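## Task

Place the glue stick upright on the desk, resting on either of its ends, then release it and move the robot away. It must not topple or be left leaning, and it must stay upright without the robot holding it.

## Robot and tools

ROBOT. A wheeled base that can drive straight and turn in place but cannot slide sideways. It carries a lifting column with a tilting head and two six-joint arms (left and right), each ending in a two-finger gripper. Shoulder height S = 0.90 m + column_m. Folded, the robot is 0.73 m long, 0.62 m wide, and its front sits 0.40 m ahead of the column. A loose object may occasionally get nudged by something else.

FRAMES. Base frame: origin on the floor below the column, between the drive wheels; x forward, y left, z up. left_hand and right_hand in the results are the point where the fingers meet, in this frame (fingertips 8 mm further); quat_wxyz maps (0,0,1) to the finger direction, and the hand's y axis runs along the opening. Odometry frame = the base frame at scene start; base_odometry counts wheel rotation only, so slip shows as travel. Heading positive leftward, -3.142 to 3.142.

TOOLS.
execute_actions: {"actions": [one action] or [], "cameras": list}. An action may hold "base", "joints", or both, plus optional "speeds"; its motions start together. "base" takes exactly one key: translate_m (a relative drive in metres, forward positive, -3 to 3) or rotate_rad (a relative turn in radians, left/counter-clockwise positive, -3.2 to 3.2). Both count from where the base last reported itself. "joints" is one dictionary keyed by joint name, each value an absolute target: column_m 0 to 0.8 m; head_tilt_rad -0.61 to 1.308 (0 level, positive looks down); left_joint1_rad..left_joint6_rad and right_joint1_rad..right_joint6_rad in radians (joint1 ±2.879, joint2 0 to 3.141, joint3 0 to 3.019, joint4 -1.692 to 1.57, joint5 ±1.57, joint6 ±2.094); left_gripper_m / right_gripper_m 0 to 0.093 m, the fingertip gap. "speeds" caps translate_m (0.05 to 0.8 m/s) or rotate_rad (0.1 to 1 rad/s) for that action only; it does not slow arms. A base move needing over 8.667 s, an unknown key, or an out-of-range value gets the call refused with no motion. Omitted joints may keep pursuing earlier targets. Cameras: cam_head_left, cam_head_right, cam_left_wrist, cam_right_wrist, nav_camera, or "all"; [] gives none. An empty actions list just reports state and images.
wait: {"seconds": 0 to 10}; commands nothing, returns state and images.
zoom_image: {"camera": name, "region": [x0, y0, x1, y1]} in pixels of that camera's latest full image, top-left origin, at most 504x504.
finished_scene: {"scene": number}; closes the current scene permanently and reports success, then gives the next task. Call it only once the object stands freely and the robot is clear.

ARM GEOMETRY (approximate). With joint1 at -1.57 (left) or 1.57 (right) and joints 5, 6 at 0, the arm lies in a forward vertical plane 0.23 m beside the column. Let a = j2 - 0.35, b = 1.05 + j2 - j3, c = b - j4 (c = 1.57 means fingers straight down). Hand point ahead = 0.12 + 0.39 sin a + 0.38 cos b + 0.25 cos c; height = S + 0.39 cos a - 0.38 sin b - 0.25 sin c. E.g. j2, j3, j4 = 0.93, 0.78, 0.14 gives 0.60 m ahead, 0.25 m under S. Real hands land up to ~5 cm lower and nearer the column (more under load); trust the reported hand position. Joint5 swings the hand sideways (positive to robot's right), joint6 rolls it (positive clockwise viewed from behind). Positive joint1 sends the hand ahead, down and to the robot's left. Reach about 1 m from the shoulder. Light objects (≤0.3 kg) can be carried from 0.14 m above S to 0.7 m below, out to 0.6 m ahead. Below 0.4 m height the base housing blocks hands nearer than 0.45 m.

GRIPPER. Fingers 7 cm long; outside width is opening +1 cm at the tips, +5 cm at the base; hand body 10 x 7 cm; wrist camera sticks out 11 cm on one side. To grasp, command an opening smaller than the object: "off_target" is expected. Reported opening staying 0.002 m or more above target means something is held.

SMALL MOVES. Targets within ~0.03 rad of the current reading (0.08 for joints 2, 3) may not move at all yet report "done". For gentle contact, step about 0.05 rad per call from your previous target.

RESULT LINES. base_status / joint_status: "done" (within tolerance; for the base, wheels turned as commanded even if slipping), "off_target" (rested short, may still push), "contact_stop" (base stall or column contact; target dropped), "time_out", "not_followed" after "joint command not followed" with a "cause:" line (a safety check blocked an arm near the other arm, itself, the body, or an obstacle; back the moved joints off by ≥0.05 rad, or move the other arm). on_its_own describes uncommanded behaviour; "held at" is a held target. motor_effort lists wheel motors (positive pushes forward; bracket = peak). turned_by_wheels vs turned_by_imu differing by over ~4% and ≥0.05 rad means a collision or slip. base_tilt in degrees. Joint torques, motor temperatures per arm joint; MOTOR HOT warns from 85 °C, and at 100 °C that arm goes limp (OVER-TEMPERATURE FAULT).

COLUMN. Lowering stops with contact_stop when an arm's load changes, e.g. a held object touches the desk; it may sink up to 0.15-0.2 m further, and won't lower again until raised 0.2 m. If a shoulder hits something, reverse 0.05 m.

AVOID. Dropping, slamming or knocking objects over; arms colliding or pressing on each other (can end the run); arms pushing against blockers for long (overheating, worse with joint5 far over; relieve by resending current joint readings as targets); the base shoving obstacles for ~3 s (wheel motors cut out for 2 s). After a base contact_stop, back off 0.05 m before turning. Desktops 0.30 m up and more than 0.26 m under S can slide over the housing into the column. Keep actions short: robot motion time matters.

Each tool is called after "Call:" as name([rows], argument=value, ...), one row to a line, values as JSON.

## Session

Call:
execute_actions(actions=[])

Scene clock: 0.00 s.
Joint torques (N m, as the arm reports them, + toward a larger angle): no reading
Motor temperatures (°C, as the motors report them): left_arm=[23 21 24 21 21 21] | right_arm=[23 24 24 21 21 21]
base_odometry: x=+0.000 y=+0.000 heading=+0.000 (m, m, rad; odometry frame)
turned_by_wheels: +0.000 (rad since the last result)
turned_by_imu: +0.000 (rad since the last result)
base_tilt: forward=-0.3 right=+0.1 (deg)
base_status: not commanded
joint_positions: column_m=+0.553 head_tilt_rad=+0.894 left_joint1_rad=-1.563 left_joint2_rad=+0.896 left_joint3_rad=+0.409 left_joint4_rad=-0.954 left_joint5_rad=-0.050 left_joint6_rad=+0.027 left_gripper_m=+0.095 right_joint1_rad=+1.555 right_joint2_rad=+0.888 right_joint3_rad=+0.430 right_joint4_rad=-0.952 right_joint5_rad=-0.002 right_joint6_rad=-0.044 right_gripper_m=+0.094
joint_status: not commanded
wheel_motors_off: 0
motor_effort: left_wheel=+1 right_wheel=+0 (%)
left_hand: x=+0.1442 y=+0.2348 z=+1.2520 quat_wxyz=(+0.443, -0.020, -0.896, -0.019) (m; base frame)
right_hand: x=+0.1571 y=-0.2286 z=+1.2482 quat_wxyz=(+0.429, +0.013, -0.903, -0.006) (m; base frame)
pictures: cam_head_left, cam_head_right, cam_left_wrist, cam_right_wrist, nav_camera
Images, in order (width x height): cam_head_left 896x504, cam_head_right 896x504, cam_left_wrist 504x504, cam_right_wrist 504x504, nav_camera 896x504.

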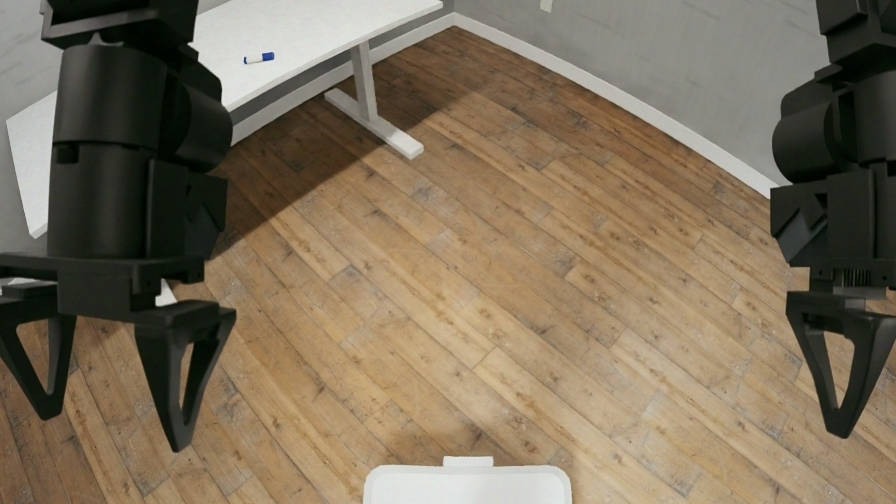

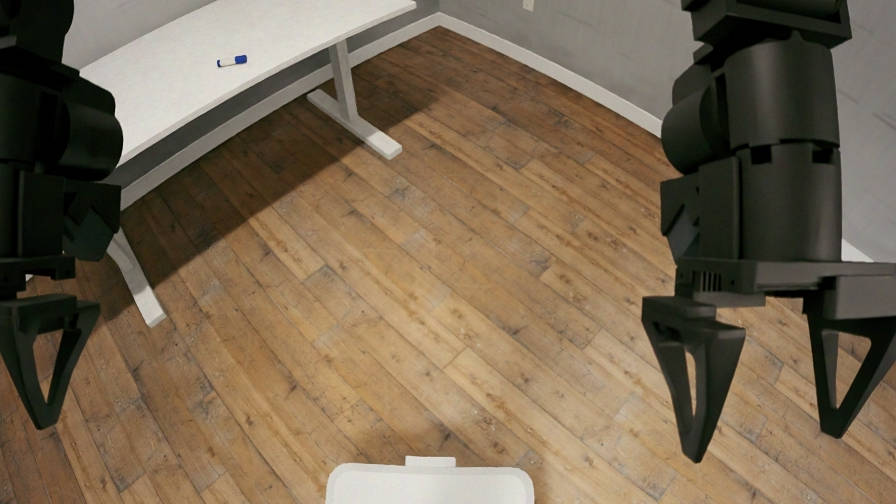

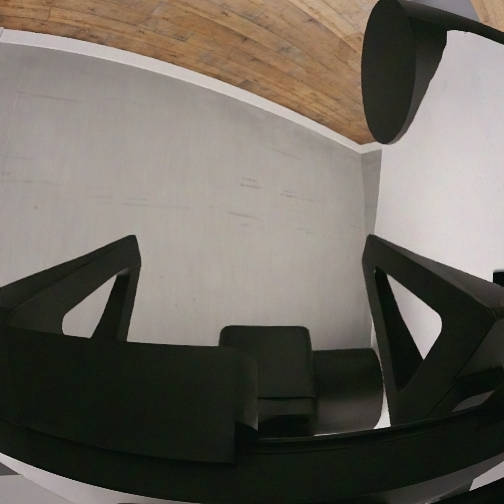

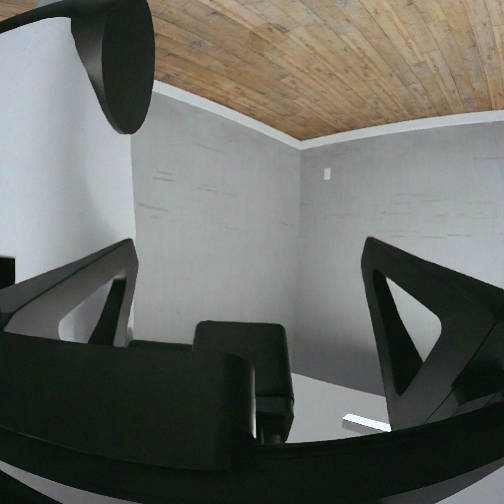

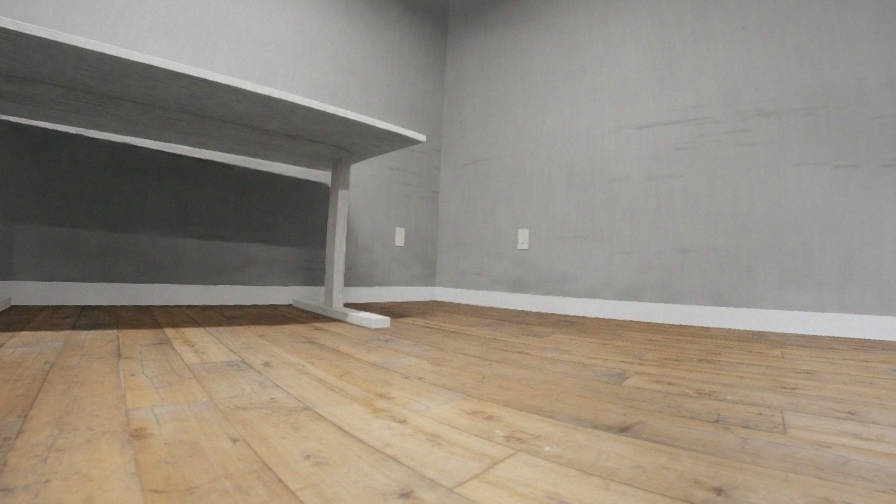

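Call:
zoom_image(camera="cam_head_right", region=[180, 30, 280, 90])

Call:
zoom_image(camera="cam_head_left", region=[210, 30, 310, 90])

Region (180, 30, 280, 90) of cam_head_right's 896x504 image, scaled by 5.040, with more detail than that image has; it fills the top 302 rows of this view, and the rest is white.

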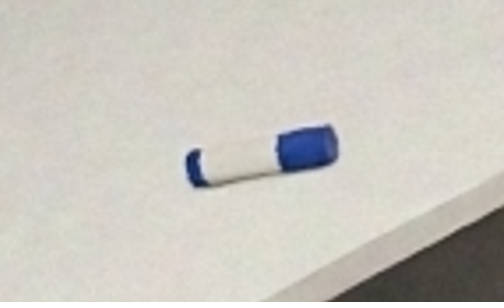

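Region (210, 30, 310, 90) of cam_head_left's 896x504 image, scaled by 5.040, with more detail than that image has; it fills the top 302 rows of this view, and the rest is white.

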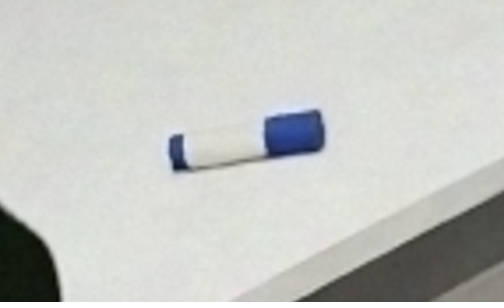

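Call:
execute_actions([
  {"base":{"rotate_rad":0.588},"joints":{"right_joint1_rad":1.57,"right_joint2_rad":1.85,"right_joint3_rad":1.95,"right_joint4_rad":-0.62,"right_joint5_rad":0,"right_joint6_rad":0,"head_tilt_rad":0.75}},
], cameras=["cam_head_left","cam_head_right"])

Scene clock: 25.27 s.
Joint torques (N m, as the arm reports them, + toward a larger angle): left_arm=[ 1.03 -6.85 -0.93 -1.41  0.   -0.01] | right_arm=[  0.01 -19.49   5.6    0.62   0.14   0.07]
Motor temperatures (°C, as the motors report them): left_arm=[23 21 24 21 21 21] | right_arm=[23 24 24 21 21 21]
base_odometry: x=+0.000 y=+0.000 heading=+0.588 (m, m, rad; odometry frame)
turned_by_wheels: +0.588 (rad since the last result)
turned_by_imu: +0.578 (rad since the last result)
base_tilt: forward=-0.1 right=+0.2 (deg)
base_status: done
joint_positions: column_m=+0.553 head_tilt_rad=+0.767 left_joint1_rad=-1.563 left_joint2_rad=+0.896 left_joint3_rad=+0.409 left_joint4_rad=-0.954 left_joint5_rad=-0.050 left_joint6_rad=+0.027 left_gripper_m=+0.095 right_joint1_rad=+1.575 right_joint2_rad=+1.842 right_joint3_rad=+1.945 right_joint4_rad=-0.624 right_joint5_rad=-0.002 right_joint6_rad=-0.008 right_gripper_m=+0.094
joint_status: all done
wheel_motors_off: 0
motor_effort: left_wheel=+0(25) right_wheel=+0(33) (%)
left_hand: x=+0.1442 y=+0.2348 z=+1.2520 quat_wxyz=(+0.443, -0.020, -0.896, -0.019) (m; base frame)
right_hand: x=+0.7325 y=-0.2216 z=+0.9287 quat_wxyz=(-0.002, +0.005, -1.000, -0.003) (m; base frame)
pictures: cam_head_left, cam_head_right
camera_calibration (this result's frames):
cam_head_left: T_world_to_cam=[[0.00753479, -0.99993, -0.00911876, 0.0549013], [-0.73889, 0.000577109, -0.673826, 1.07731], [0.673784, 0.0118149, -0.738834, 1.02263], [0, 0, 0, 1]] pos_world=[0.106571, 0.0421935, 1.48197]
cam_head_right: T_world_to_cam=[[0.0253347, -0.999679, -0.000339506, -0.0567366], [-0.746188, -0.0186845, -0.665473, 1.0688], [0.665253, 0.0171129, -0.746422, 1.03128], [0, 0, 0, 1]] pos_world=[0.112899, -0.0543966, 1.48101]
Images, in order (width x height): cam_head_left 896x504, cam_head_right 896x504.

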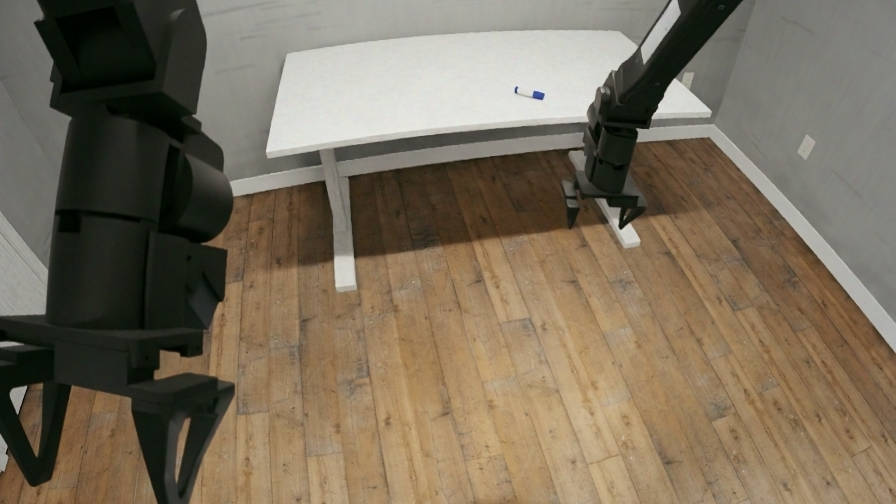

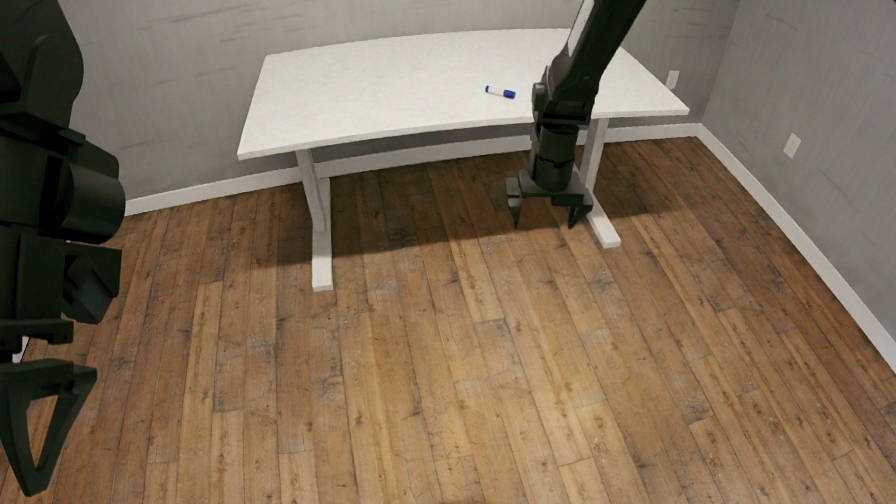

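Call:
execute_actions([
  {"base":{"translate_m":0.80},"joints":{"right_joint6_rad":-1.12,"head_tilt_rad":0.85,"column_m":0.50}},
], cameras=["cam_head_left","cam_head_right","cam_right_wrist"])

Scene clock: 34.50 s.
Joint torques (N m, as the arm reports them, + toward a larger angle): left_arm=[ 1.04 -6.8  -1.06 -1.42  0.   -0.01] | right_arm=[  0.88 -19.36   5.63   0.62   0.01  -0.22]
Motor temperatures (°C, as the motors report them): left_arm=[23 22 24 21 21 21] | right_arm=[23 25 24 21 21 21]
base_odometry: x=+0.666 y=+0.444 heading=+0.588 (m, m, rad; odometry frame)
turned_by_wheels: +0.000 (rad since the last result)
turned_by_imu: +0.000 (rad since the last result)
base_tilt: forward=-0.4 right=+0.1 (deg)
base_status: done
joint_positions: column_m=+0.500 head_tilt_rad=+0.852 left_joint1_rad=-1.563 left_joint2_rad=+0.896 left_joint3_rad=+0.412 left_joint4_rad=-0.954 left_joint5_rad=-0.050 left_joint6_rad=+0.027 left_gripper_m=+0.095 right_joint1_rad=+1.575 right_joint2_rad=+1.842 right_joint3_rad=+1.945 right_joint4_rad=-0.623 right_joint5_rad=-0.002 right_joint6_rad=-1.111 right_gripper_m=+0.094
joint_status: all done
wheel_motors_off: 0
motor_effort: left_wheel=+0(40) right_wheel=-1(44) (%)
left_hand: x=+0.1456 y=+0.2348 z=+1.1989 quat_wxyz=(+0.442, -0.020, -0.897, -0.019) (m; base frame)
right_hand: x=+0.7326 y=-0.2216 z=+0.8760 quat_wxyz=(-0.003, +0.528, -0.849, -0.001) (m; base frame)
pictures: cam_head_left, cam_head_right, cam_right_wrist
camera_calibration (this result's frames):
cam_head_left: T_world_to_cam=[[0.00672727, -0.99993, -0.00972978, 0.0553696], [-0.793814, 0.000577109, -0.608161, 0.947], [0.608124, 0.0118149, -0.793754, 1.06862], [0, 0, 0, 1]] pos_world=[0.101513, 0.0421935, 1.42469]
cam_head_right: T_world_to_cam=[[0.0252129, -0.999679, -0.0025051, -0.0535302], [-0.800371, -0.0186845, -0.599214, 0.938008], [0.598975, 0.0171129, -0.800585, 1.07578], [0, 0, 0, 1]] pos_world=[0.107736, -0.0543966, 1.42319]
cam_right_wrist: T_world_to_cam=[[0.901897, -0.431514, 0.0194088, -0.779796], [-0.359158, -0.724188, 0.588691, -0.413048], [-0.239973, -0.53791, -0.808125, 0.885325], [0, 0, 0, 1]] pos_world=[0.7674, -0.159393, 0.973746]
Images, in order (width x height): cam_head_left 896x504, cam_head_right 896x504, cam_right_wrist 504x504.

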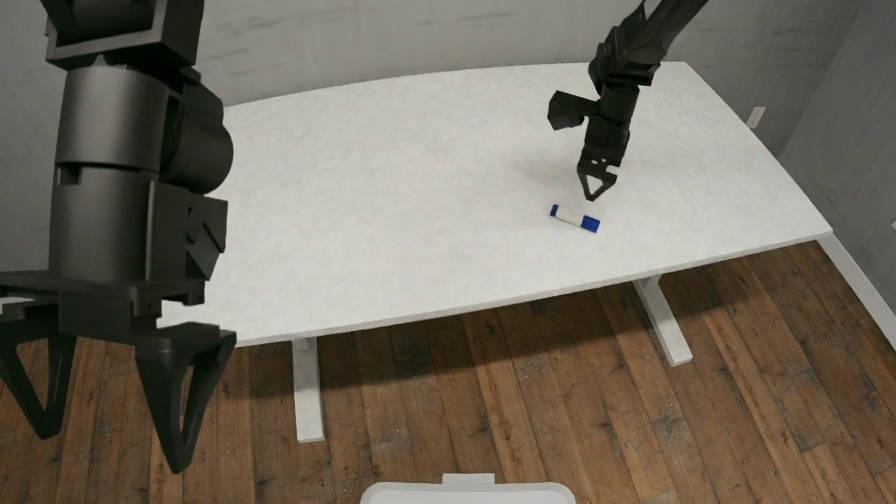

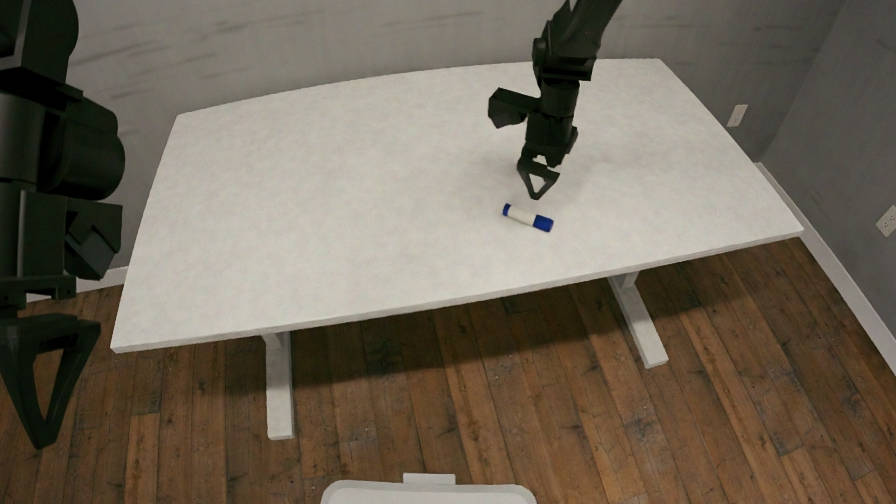

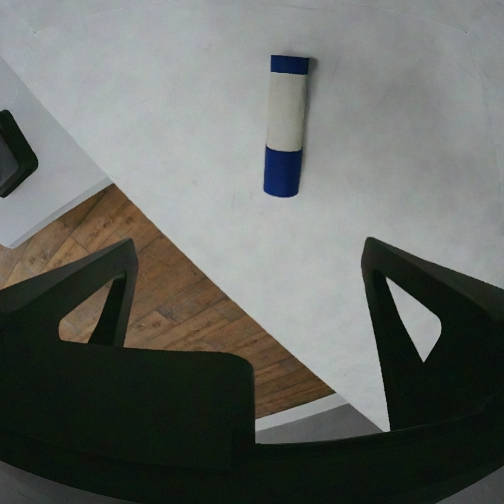

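Call:
execute_actions([
  {"base":{"translate_m":0.04},"joints":{"column_m":0.42}},
], cameras=["cam_head_left","cam_right_wrist"])

Scene clock: 46.33 s.
Joint torques (N m, as the arm reports them, + toward a larger angle): left_arm=[ 1.   -6.82 -1.08 -1.42  0.   -0.01] | right_arm=[  0.71 -19.08   5.34   0.67   0.03  -0.13]
Motor temperatures (°C, as the motors report them): left_arm=[23 22 24 21 21 21] | right_arm=[23 26 25 21 21 21]
base_odometry: x=+0.699 y=+0.466 heading=+0.588 (m, m, rad; odometry frame)
turned_by_wheels: +0.000 (rad since the last result)
turned_by_imu: +0.002 (rad since the last result)
base_tilt: forward=+0.0 right=+0.0 (deg)
base_status: done
joint_positions: column_m=+0.420 head_tilt_rad=+0.852 left_joint1_rad=-1.563 left_joint2_rad=+0.896 left_joint3_rad=+0.411 left_joint4_rad=-0.954 left_joint5_rad=-0.050 left_joint6_rad=+0.027 left_gripper_m=+0.095 right_joint1_rad=+1.575 right_joint2_rad=+1.842 right_joint3_rad=+1.945 right_joint4_rad=-0.623 right_joint5_rad=-0.002 right_joint6_rad=-1.111 right_gripper_m=+0.094
joint_status: all done
wheel_motors_off: 0
motor_effort: left_wheel=+1(28) right_wheel=-1(32) (%)
left_hand: x=+0.1450 y=+0.2348 z=+1.1191 quat_wxyz=(+0.442, -0.020, -0.897, -0.019) (m; base frame)
right_hand: x=+0.7326 y=-0.2216 z=+0.7960 quat_wxyz=(-0.003, +0.528, -0.849, -0.001) (m; base frame)
pictures: cam_head_left, cam_right_wrist
camera_calibration (this result's frames):
cam_head_left: T_world_to_cam=[[0.00672622, -0.99993, -0.00973051, 0.0545921], [-0.793879, 0.000577109, -0.608075, 0.898218], [0.608038, 0.0118149, -0.79382, 1.0052], [0, 0, 0, 1]] pos_world=[0.101507, 0.0421935, 1.34467]
cam_right_wrist: T_world_to_cam=[[0.901897, -0.431514, 0.0194088, -0.778243], [-0.359158, -0.724188, 0.588691, -0.365941], [-0.239973, -0.53791, -0.808125, 0.820659], [0, 0, 0, 1]] pos_world=[0.7674, -0.159393, 0.893726]
Images, in order (width x height): cam_head_left 896x504, cam_right_wrist 504x504.

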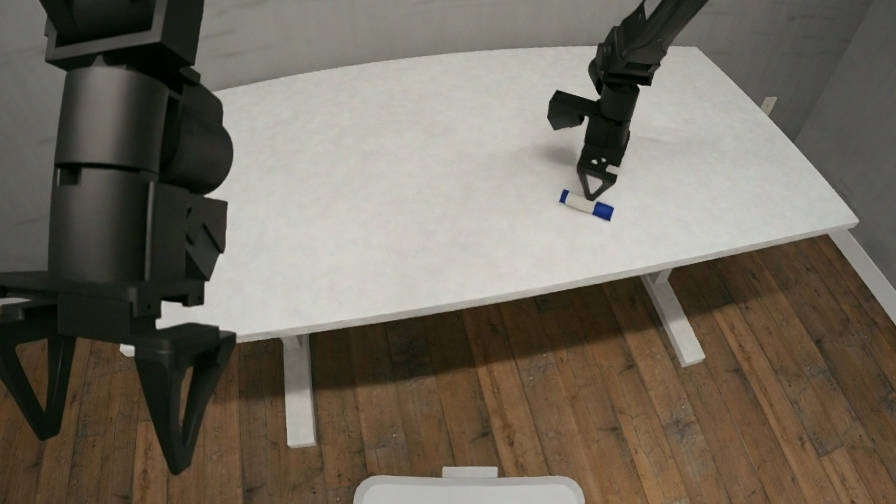

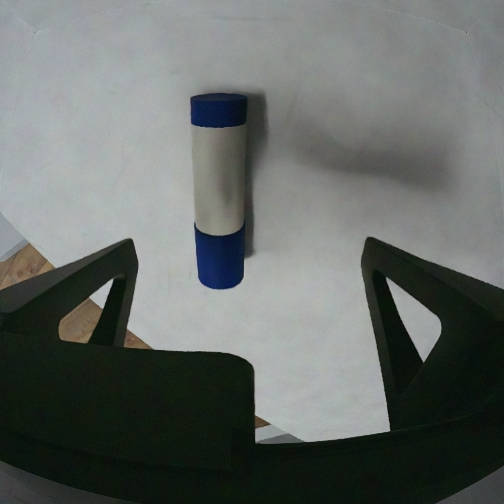

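Call:
zoom_image(camera="cam_right_wrist", region=[100, 70, 400, 320])

Call:
zoom_image(camera="cam_head_left", region=[530, 130, 650, 240])

Region (100, 70, 400, 320) of cam_right_wrist's 504x504 image, scaled by 1.680, with more detail than that image has.

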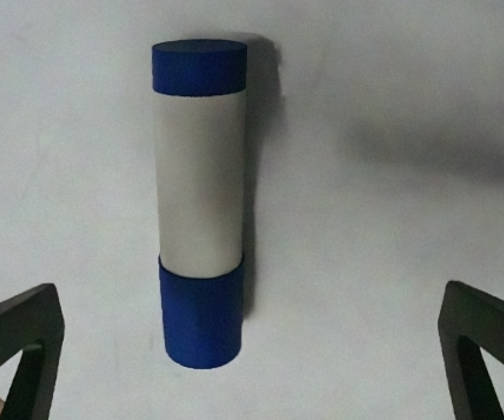

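Region (530, 130, 650, 240) of cam_head_left's 896x504 image, scaled by 4.200, with more detail than that image has; it fills the top 462 rows of this view, and the rest is white.

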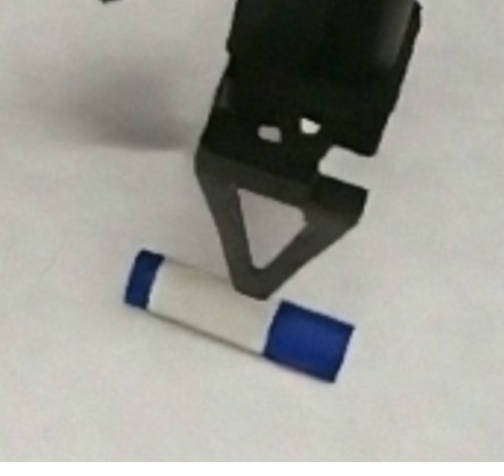

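Call:
execute_actions([
  {"base":{"rotate_rad":0.035},"joints":{"column_m":0.385}},
], cameras=["cam_head_left","cam_right_wrist"])

Scene clock: 59.93 s.
Joint torques (N m, as the arm reports them, + toward a larger angle): left_arm=[ 1.01 -6.85 -1.   -1.41  0.01 -0.01] | right_arm=[  1.19 -18.89   5.77   0.87   0.02  -0.16]
Motor temperatures (°C, as the motors report them): left_arm=[23 22 24 21 21 21] | right_arm=[23 27 25 21 21 21]
base_odometry: x=+0.699 y=+0.466 heading=+0.622 (m, m, rad; odometry frame)
turned_by_wheels: +0.034 (rad since the last result)
turned_by_imu: +0.035 (rad since the last result)
base_tilt: forward=+0.0 right=-0.1 (deg)
base_status: done
joint_positions: column_m=+0.385 head_tilt_rad=+0.852 left_joint1_rad=-1.563 left_joint2_rad=+0.896 left_joint3_rad=+0.411 left_joint4_rad=-0.954 left_joint5_rad=-0.050 left_joint6_rad=+0.027 left_gripper_m=+0.095 right_joint1_rad=+1.574 right_joint2_rad=+1.842 right_joint3_rad=+1.945 right_joint4_rad=-0.623 right_joint5_rad=-0.002 right_joint6_rad=-1.111 right_gripper_m=+0.094
joint_status: all done
wheel_motors_off: 0
motor_effort: left_wheel=-1(28) right_wheel=+1(33) (%)
left_hand: x=+0.1450 y=+0.2348 z=+1.0841 quat_wxyz=(+0.442, -0.020, -0.897, -0.019) (m; base frame)
right_hand: x=+0.7326 y=-0.2225 z=+0.7610 quat_wxyz=(-0.003, +0.528, -0.849, -0.001) (m; base frame)
pictures: cam_head_left, cam_right_wrist
camera_calibration (this result's frames):
cam_head_left: T_world_to_cam=[[0.00672622, -0.99993, -0.00973051, 0.0542516], [-0.793879, 0.000577109, -0.608075, 0.876939], [0.608038, 0.0118149, -0.79382, 0.977425], [0, 0, 0, 1]] pos_world=[0.101507, 0.0421935, 1.30967]
cam_right_wrist: T_world_to_cam=[[0.90165, -0.432011, 0.0198367, -0.778206], [-0.359572, -0.723399, 0.589408, -0.346053], [-0.240281, -0.538573, -0.807592, 0.791568], [0, 0, 0, 1]] pos_world=[0.767438, -0.160211, 0.858667]
Images, in order (width x height): cam_head_left 896x504, cam_right_wrist 504x504.

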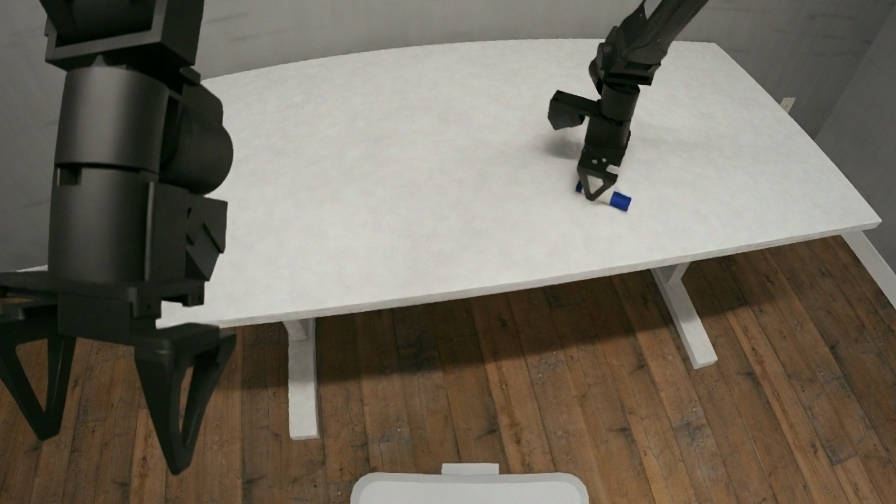

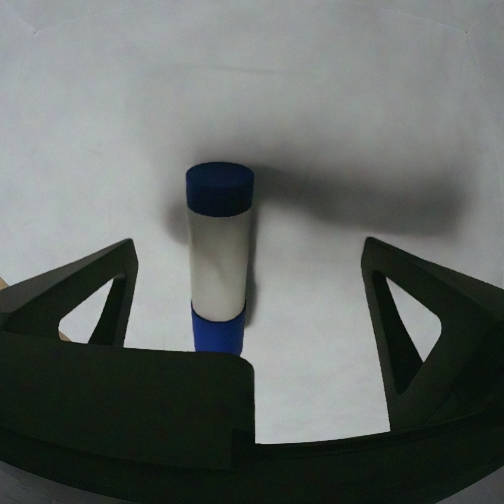

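Call:
zoom_image(camera="cam_right_wrist", region=[100, 150, 400, 360])

Call:
zoom_image(camera="cam_head_left", region=[550, 140, 650, 230])

Region (100, 150, 400, 360) of cam_right_wrist's 504x504 image, scaled by 1.680, with more detail than that image has; it fills the top 353 rows of this view, and the rest is white.

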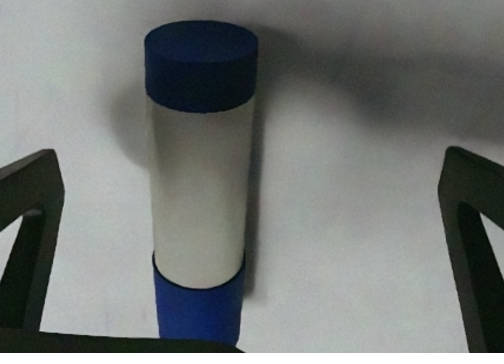

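Region (550, 140, 650, 230) of cam_head_left's 896x504 image, scaled by 5.040, with more detail than that image has; it fills the top 454 rows of this view, and the rest is white.

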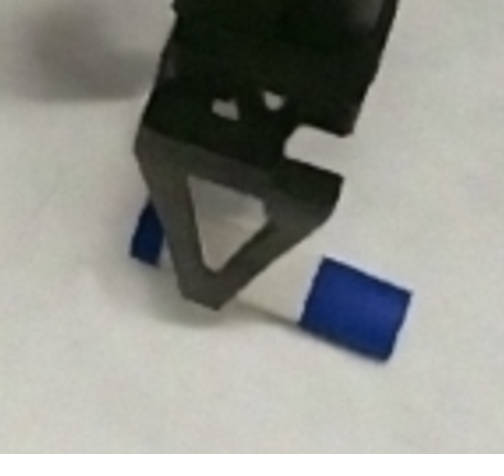

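Call:
execute_actions([
  {"joints":{"column_m":0.375,"right_gripper_m":0.06}},
], cameras=[])

Call:
execute_actions([
  {"joints":{"right_gripper_m":0.012}},
], cameras=["cam_head_left","cam_right_wrist"])

Scene clock: 69.47 s.
Joint torques (N m, as the arm reports them, + toward a larger angle): left_arm=[ 1.02 -6.85 -1.02 -1.4   0.   -0.01] | right_arm=[  0.65 -18.98   5.55   0.66   0.02  -0.13]
Motor temperatures (°C, as the motors report them): left_arm=[23 22 24 21 21 21] | right_arm=[23 27 25 21 21 21]
base_odometry: x=+0.699 y=+0.466 heading=+0.622 (m, m, rad; odometry frame)
turned_by_wheels: +0.000 (rad since the last result)
turned_by_imu: +0.001 (rad since the last result)
base_tilt: forward=-0.3 right=+0.1 (deg)
base_status: not commanded
joint_positions: column_m=+0.375 head_tilt_rad=+0.852 left_joint1_rad=-1.563 left_joint2_rad=+0.896 left_joint3_rad=+0.411 left_joint4_rad=-0.954 left_joint5_rad=-0.050 left_joint6_rad=+0.027 left_gripper_m=+0.095 right_joint1_rad=+1.574 right_joint2_rad=+1.842 right_joint3_rad=+1.945 right_joint4_rad=-0.623 right_joint5_rad=-0.002 right_joint6_rad=-1.111 right_gripper_m=+0.060
joint_status: all done
wheel_motors_off: 0
motor_effort: left_wheel=-2(1) right_wheel=+0(2) (%)
left_hand: x=+0.1450 y=+0.2348 z=+1.0741 quat_wxyz=(+0.442, -0.020, -0.897, -0.019) (m; base frame)
right_hand: x=+0.7326 y=-0.2225 z=+0.7510 quat_wxyz=(-0.003, +0.528, -0.849, -0.001) (m; base frame)
pictures: none
No camera images: the call's "cameras" was empty. Leave "cameras" out to get every camera's image.

Scene clock: 70.07 s.
Joint torques (N m, as the arm reports them, + toward a larger angle): left_arm=[ 0.95 -6.83 -1.01 -1.39  0.   -0.01] | right_arm=[  0.39 -19.12   5.59   0.95  -0.03  -0.12]
Motor temperatures (°C, as the motors report them): left_arm=[23 22 24 21 21 21] | right_arm=[23 27 25 21 21 21]
base_odometry: x=+0.699 y=+0.466 heading=+0.622 (m, m, rad; odometry frame)
turned_by_wheels: +0.000 (rad since the last result)
turned_by_imu: +0.000 (rad since the last result)
base_tilt: forward=-0.2 right=+0.2 (deg)
base_status: not commanded
joint_positions: column_m=+0.375 head_tilt_rad=+0.852 left_joint1_rad=-1.563 left_joint2_rad=+0.896 left_joint3_rad=+0.411 left_joint4_rad=-0.954 left_joint5_rad=-0.050 left_joint6_rad=+0.027 left_gripper_m=+0.095 right_joint1_rad=+1.574 right_joint2_rad=+1.842 right_joint3_rad=+1.945 right_joint4_rad=-0.623 right_joint5_rad=-0.002 right_joint6_rad=-1.111 right_gripper_m=+0.023
joint_status: right_gripper_m off_target (ended at +0.023, target +0.012)
wheel_motors_off: 0
motor_effort: left_wheel=-2(2) right_wheel=+2(2) (%)
left_hand: x=+0.1450 y=+0.2348 z=+1.0741 quat_wxyz=(+0.442, -0.020, -0.897, -0.019) (m; base frame)
right_hand: x=+0.7326 y=-0.2225 z=+0.7510 quat_wxyz=(-0.003, +0.528, -0.849, -0.001) (m; base frame)
pictures: cam_head_left, cam_right_wrist
camera_calibration (this result's frames):
cam_head_left: T_world_to_cam=[[0.00672622, -0.99993, -0.00973051, 0.0541542], [-0.793879, 0.000577109, -0.608075, 0.870852], [0.608038, 0.0118149, -0.79382, 0.969479], [0, 0, 0, 1]] pos_world=[0.101507, 0.0421935, 1.29966]
cam_right_wrist: T_world_to_cam=[[0.901814, -0.43166, 0.0200043, -0.778204], [-0.359298, -0.72331, 0.589684, -0.340588], [-0.240074, -0.538973, -0.807386, 0.783053], [0, 0, 0, 1]] pos_world=[0.767414, -0.160226, 0.848633]
Images, in order (width x height): cam_head_left 896x504, cam_right_wrist 504x504.

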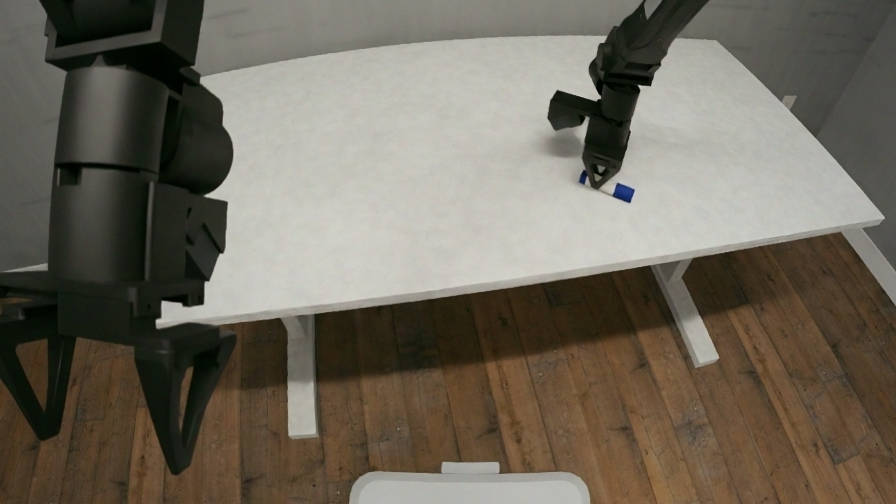

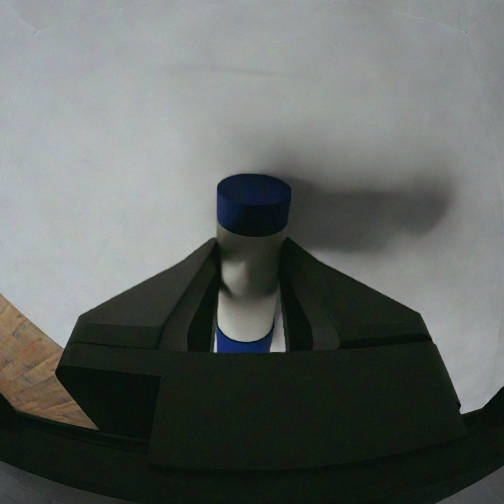

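Call:
zoom_image(camera="cam_head_left", region=[560, 140, 650, 220])

Region (560, 140, 650, 220) of cam_head_left's 896x504 image, scaled by 5.600, with more detail than that image has.

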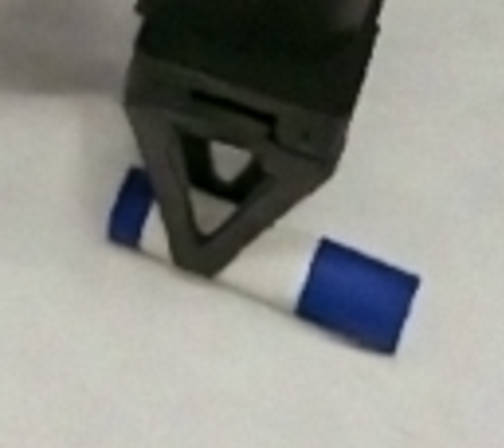

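Call:
execute_actions([
  {"joints":{"column_m":0.405,"right_gripper_m":0.005}},
], cameras=[])

Call:
execute_actions([
  {"base":{"translate_m":-0.1},"joints":{"right_joint4_rad":1.36,"right_joint6_rad":0.0,"head_tilt_rad":0.7}},
], cameras=["cam_right_wrist"])

Call:
execute_actions([
  {"joints":{"right_joint2_rad":2.1,"right_joint3_rad":1.85}},
], cameras=["cam_head_left","cam_head_right","cam_right_wrist","nav_camera"])

Scene clock: 80.13 s.
Joint torques (N m, as the arm reports them, + toward a larger angle): left_arm=[ 1.05 -6.87 -0.99 -1.44  0.   -0.01] | right_arm=[  1.13 -19.79   5.56   0.74  -0.05  -0.16]
Motor temperatures (°C, as the motors report them): left_arm=[23 22 24 21 21 21] | right_arm=[23 27 25 21 21 21]
base_odometry: x=+0.699 y=+0.466 heading=+0.622 (m, m, rad; odometry frame)
turned_by_wheels: +0.000 (rad since the last result)
turned_by_imu: +0.002 (rad since the last result)
base_tilt: forward=-0.1 right=+0.2 (deg)
base_status: not commanded
joint_positions: column_m=+0.405 head_tilt_rad=+0.852 left_joint1_rad=-1.563 left_joint2_rad=+0.896 left_joint3_rad=+0.411 left_joint4_rad=-0.954 left_joint5_rad=-0.050 left_joint6_rad=+0.027 left_gripper_m=+0.095 right_joint1_rad=+1.574 right_joint2_rad=+1.842 right_joint3_rad=+1.945 right_joint4_rad=-0.623 right_joint5_rad=-0.002 right_joint6_rad=-1.111 right_gripper_m=+0.023
joint_status: right_gripper_m off_target (ended at +0.023, target +0.005); the others done
wheel_motors_off: 0
motor_effort: left_wheel=-2(2) right_wheel=+2(1) (%)
left_hand: x=+0.1450 y=+0.2348 z=+1.1040 quat_wxyz=(+0.442, -0.020, -0.897, -0.019) (m; base frame)
right_hand: x=+0.7324 y=-0.2225 z=+0.7807 quat_wxyz=(-0.003, +0.528, -0.849, -0.001) (m; base frame)
pictures: none
No camera images: the call's "cameras" was empty. Leave "cameras" out to get every camera's image.

Scene clock: 82.03 s.
Joint torques (N m, as the arm reports them, + toward a larger angle): left_arm=[ 1.06 -6.81 -0.82 -1.43  0.   -0.01] | right_arm=[  0.23 -20.84   7.05   3.     0.11   0.11]
Motor temperatures (°C, as the motors report them): left_arm=[23 22 24 21 21 21] | right_arm=[23 27 25 21 21 21]
base_odometry: x=+0.618 y=+0.408 heading=+0.622 (m, m, rad; odometry frame)
turned_by_wheels: +0.000 (rad since the last result)
turned_by_imu: +0.001 (rad since the last result)
base_tilt: forward=-0.2 right=+0.2 (deg)
base_status: done
joint_positions: column_m=+0.405 head_tilt_rad=+0.717 left_joint1_rad=-1.563 left_joint2_rad=+0.896 left_joint3_rad=+0.408 left_joint4_rad=-0.954 left_joint5_rad=-0.050 left_joint6_rad=+0.027 left_gripper_m=+0.095 right_joint1_rad=+1.574 right_joint2_rad=+1.844 right_joint3_rad=+1.944 right_joint4_rad=+1.343 right_joint5_rad=-0.002 right_joint6_rad=-0.010 right_gripper_m=+0.023
joint_status: all done
wheel_motors_off: 0
motor_effort: left_wheel=+0(44) right_wheel=-2(23) (%)
left_hand: x=+0.1434 y=+0.2348 z=+1.1046 quat_wxyz=(+0.443, -0.020, -0.896, -0.019) (m; base frame)
right_hand: x=+0.9579 y=-0.2231 z=+1.1200 quat_wxyz=(-0.832, +0.003, -0.554, +0.002) (m; base frame)
pictures: cam_right_wrist
camera_calibration (this result's frames):
cam_right_wrist: T_world_to_cam=[[-0.0219513, -0.999709, 0.0100055, -0.219694], [-0.237913, -0.00449693, -0.971276, 1.3147], [0.971038, -0.0237012, -0.237745, -0.548404], [0, 0, 0, 1]] pos_world=[0.840484, -0.226715, 1.14876]
Images, in order (width x height): cam_right_wrist 504x504.

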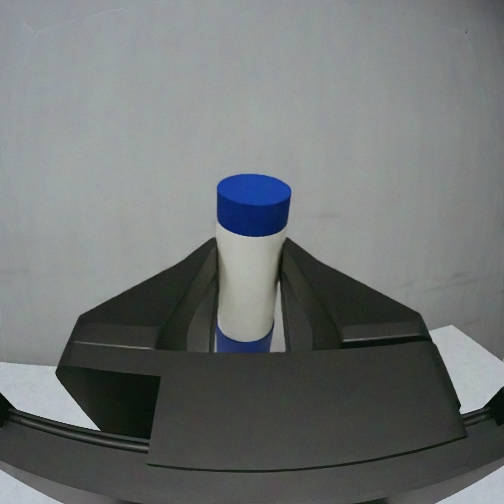

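Scene clock: 83.67 s.
Joint torques (N m, as the arm reports them, + toward a larger angle): left_arm=[ 1.02 -6.83 -0.83 -1.42  0.   -0.01] | right_arm=[  0.39 -18.28   5.17   2.82   0.09   0.1 ]
Motor temperatures (°C, as the motors report them): left_arm=[23 22 24 21 21 21] | right_arm=[23 27 25 21 21 21]
base_odometry: x=+0.618 y=+0.408 heading=+0.622 (m, m, rad; odometry frame)
turned_by_wheels: +0.000 (rad since the last result)
turned_by_imu: +0.001 (rad since the last result)
base_tilt: forward=-0.2 right=+0.2 (deg)
base_status: not commanded
joint_positions: column_m=+0.405 head_tilt_rad=+0.717 left_joint1_rad=-1.563 left_joint2_rad=+0.896 left_joint3_rad=+0.408 left_joint4_rad=-0.954 left_joint5_rad=-0.050 left_joint6_rad=+0.027 left_gripper_m=+0.095 right_joint1_rad=+1.574 right_joint2_rad=+2.101 right_joint3_rad=+1.836 right_joint4_rad=+1.349 right_joint5_rad=-0.002 right_joint6_rad=-0.010 right_gripper_m=+0.023
joint_status: all done
wheel_motors_off: 0
motor_effort: left_wheel=+0(1) right_wheel=-1(2) (%)
left_hand: x=+0.1434 y=+0.2348 z=+1.1046 quat_wxyz=(+0.443, -0.020, -0.896, -0.019) (m; base frame)
right_hand: x=+0.8457 y=-0.2226 z=+0.8766 quat_wxyz=(-0.720, +0.003, -0.694, +0.001) (m; base frame)
pictures: cam_head_left, cam_head_right, cam_right_wrist, nav_camera
camera_calibration (this result's frames):
cam_head_left: T_world_to_cam=[[0.00798059, -0.99993, -0.00873126, 0.0529929], [-0.704333, 0.000577109, -0.70987, 1.02617], [0.709825, 0.0118149, -0.704279, 0.863606], [0, 0, 0, 1]] pos_world=[0.109331, 0.0421935, 1.33713]
cam_head_right: T_world_to_cam=[[0.0253201, -0.999679, 0.000925581, -0.0585457], [-0.712039, -0.0186845, -0.701892, 1.01943], [0.701684, 0.0171129, -0.712283, 0.871698], [0, 0, 0, 1]] pos_world=[0.1157, -0.0543966, 1.33648]
cam_right_wrist: T_world_to_cam=[[-0.0158944, -0.999721, 0.0174889, -0.230879], [-0.563958, -0.00547986, -0.825785, 1.19959], [0.82565, -0.0229884, -0.563714, -0.0884854], [0, 0, 0, 1]] pos_world=[0.745905, -0.226275, 0.944757]
Images, in order (width x height): cam_head_left 896x504, cam_head_right 896x504, cam_right_wrist 504x504, nav_camera 896x504.

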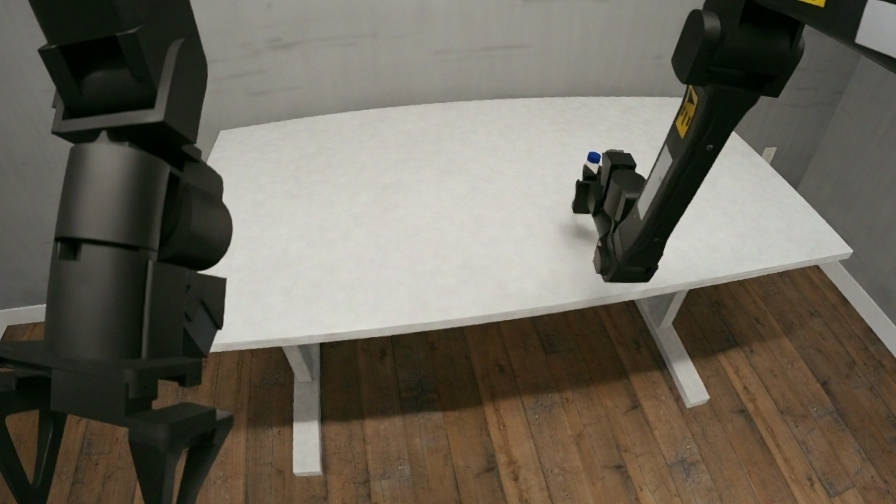

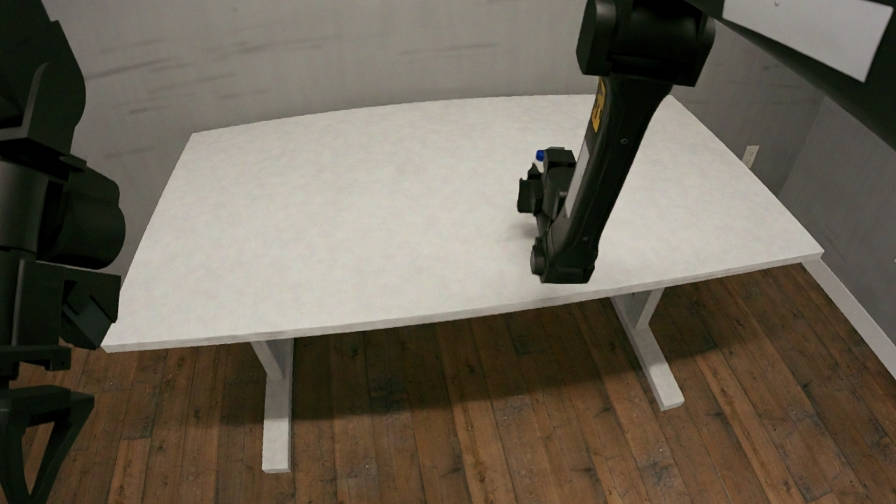

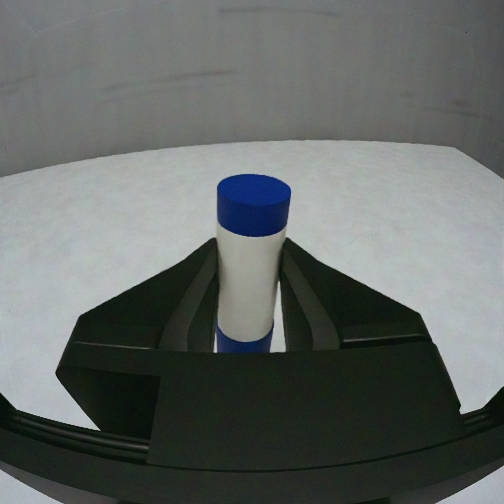

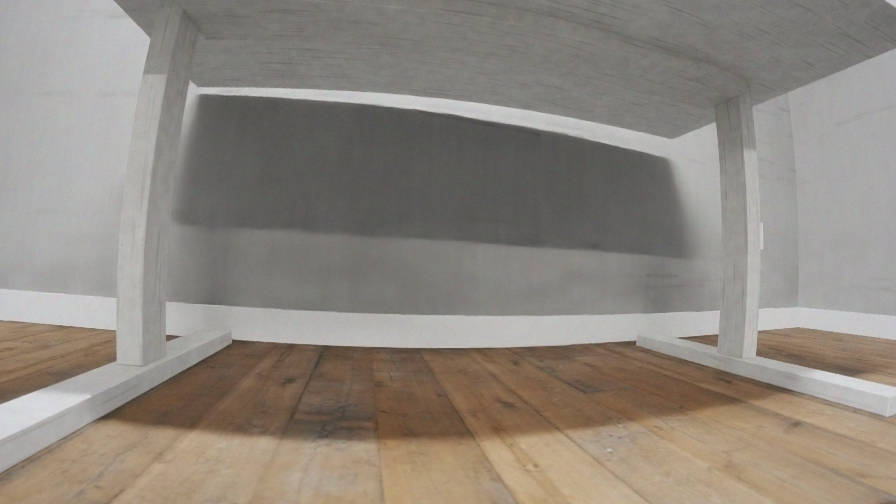

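Call:
execute_actions([
  {"joints":{"column_m":0.368,"right_joint6_rad":-0.05}},
], cameras=["cam_head_left","cam_right_wrist"])

Call:
zoom_image(camera="cam_head_left", region=[530, 130, 680, 290])

Scene clock: 88.87 s.
Joint torques (N m, as the arm reports them, + toward a larger angle): left_arm=[ 1.02 -6.84 -0.86 -1.42  0.   -0.01] | right_arm=[  0.1  -18.46   4.7    2.83   0.09  -0.03]
Motor temperatures (°C, as the motors report them): left_arm=[23 22 24 21 21 21] | right_arm=[23 28 25 21 21 21]
base_odometry: x=+0.618 y=+0.408 heading=+0.622 (m, m, rad; odometry frame)
turned_by_wheels: +0.000 (rad since the last result)
turned_by_imu: +0.002 (rad since the last result)
base_tilt: forward=-0.1 right=+0.2 (deg)
base_status: not commanded
joint_positions: column_m=+0.368 head_tilt_rad=+0.717 left_joint1_rad=-1.563 left_joint2_rad=+0.896 left_joint3_rad=+0.408 left_joint4_rad=-0.954 left_joint5_rad=-0.050 left_joint6_rad=+0.027 left_gripper_m=+0.095 right_joint1_rad=+1.574 right_joint2_rad=+2.101 right_joint3_rad=+1.836 right_joint4_rad=+1.349 right_joint5_rad=-0.002 right_joint6_rad=-0.044 right_gripper_m=+0.023
joint_status: all done
wheel_motors_off: 0
motor_effort: left_wheel=-1(1) right_wheel=+0(1) (%)
left_hand: x=+0.1434 y=+0.2348 z=+1.0677 quat_wxyz=(+0.443, -0.020, -0.896, -0.019) (m; base frame)
right_hand: x=+0.8457 y=-0.2226 z=+0.8397 quat_wxyz=(-0.720, +0.015, -0.694, +0.014) (m; base frame)
pictures: cam_head_left, cam_right_wrist
camera_calibration (this result's frames):
cam_head_left: T_world_to_cam=[[0.00798115, -0.99993, -0.00873076, 0.0526699], [-0.704288, 0.000577109, -0.709914, 1.00002], [0.70987, 0.0118149, -0.704234, 0.837548], [0, 0, 0, 1]] pos_world=[0.109335, 0.0421935, 1.30022]
cam_right_wrist: T_world_to_cam=[[-0.0171768, -0.998511, 0.051769, -0.257664], [-0.563894, -0.0330823, -0.825184, 1.1624], [0.825669, -0.0433662, -0.562486, -0.114875], [0, 0, 0, 1]] pos_world=[0.745894, -0.223807, 0.907919]
Images, in order (width x height): cam_head_left 896x504, cam_right_wrist 504x504.

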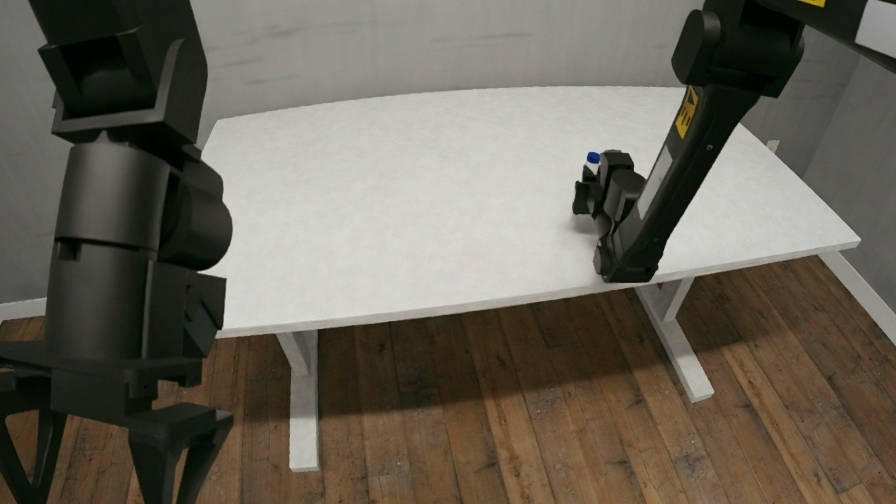

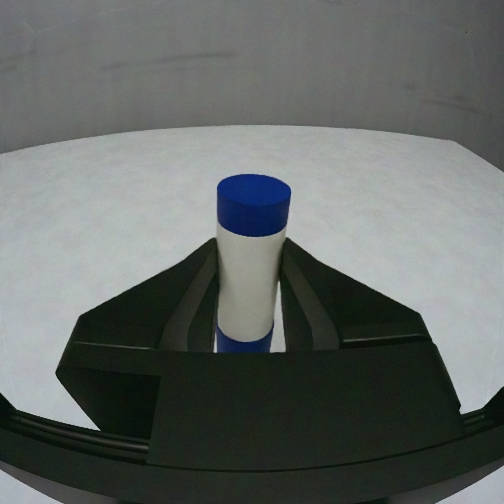

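Region (530, 130, 680, 290) of cam_head_left's 896x504 image, scaled by 3.150, with more detail than that image has; it fills the left 472 columns of this view, and the rest is white.

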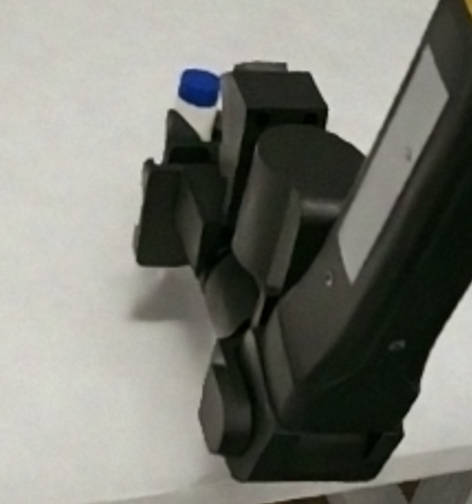

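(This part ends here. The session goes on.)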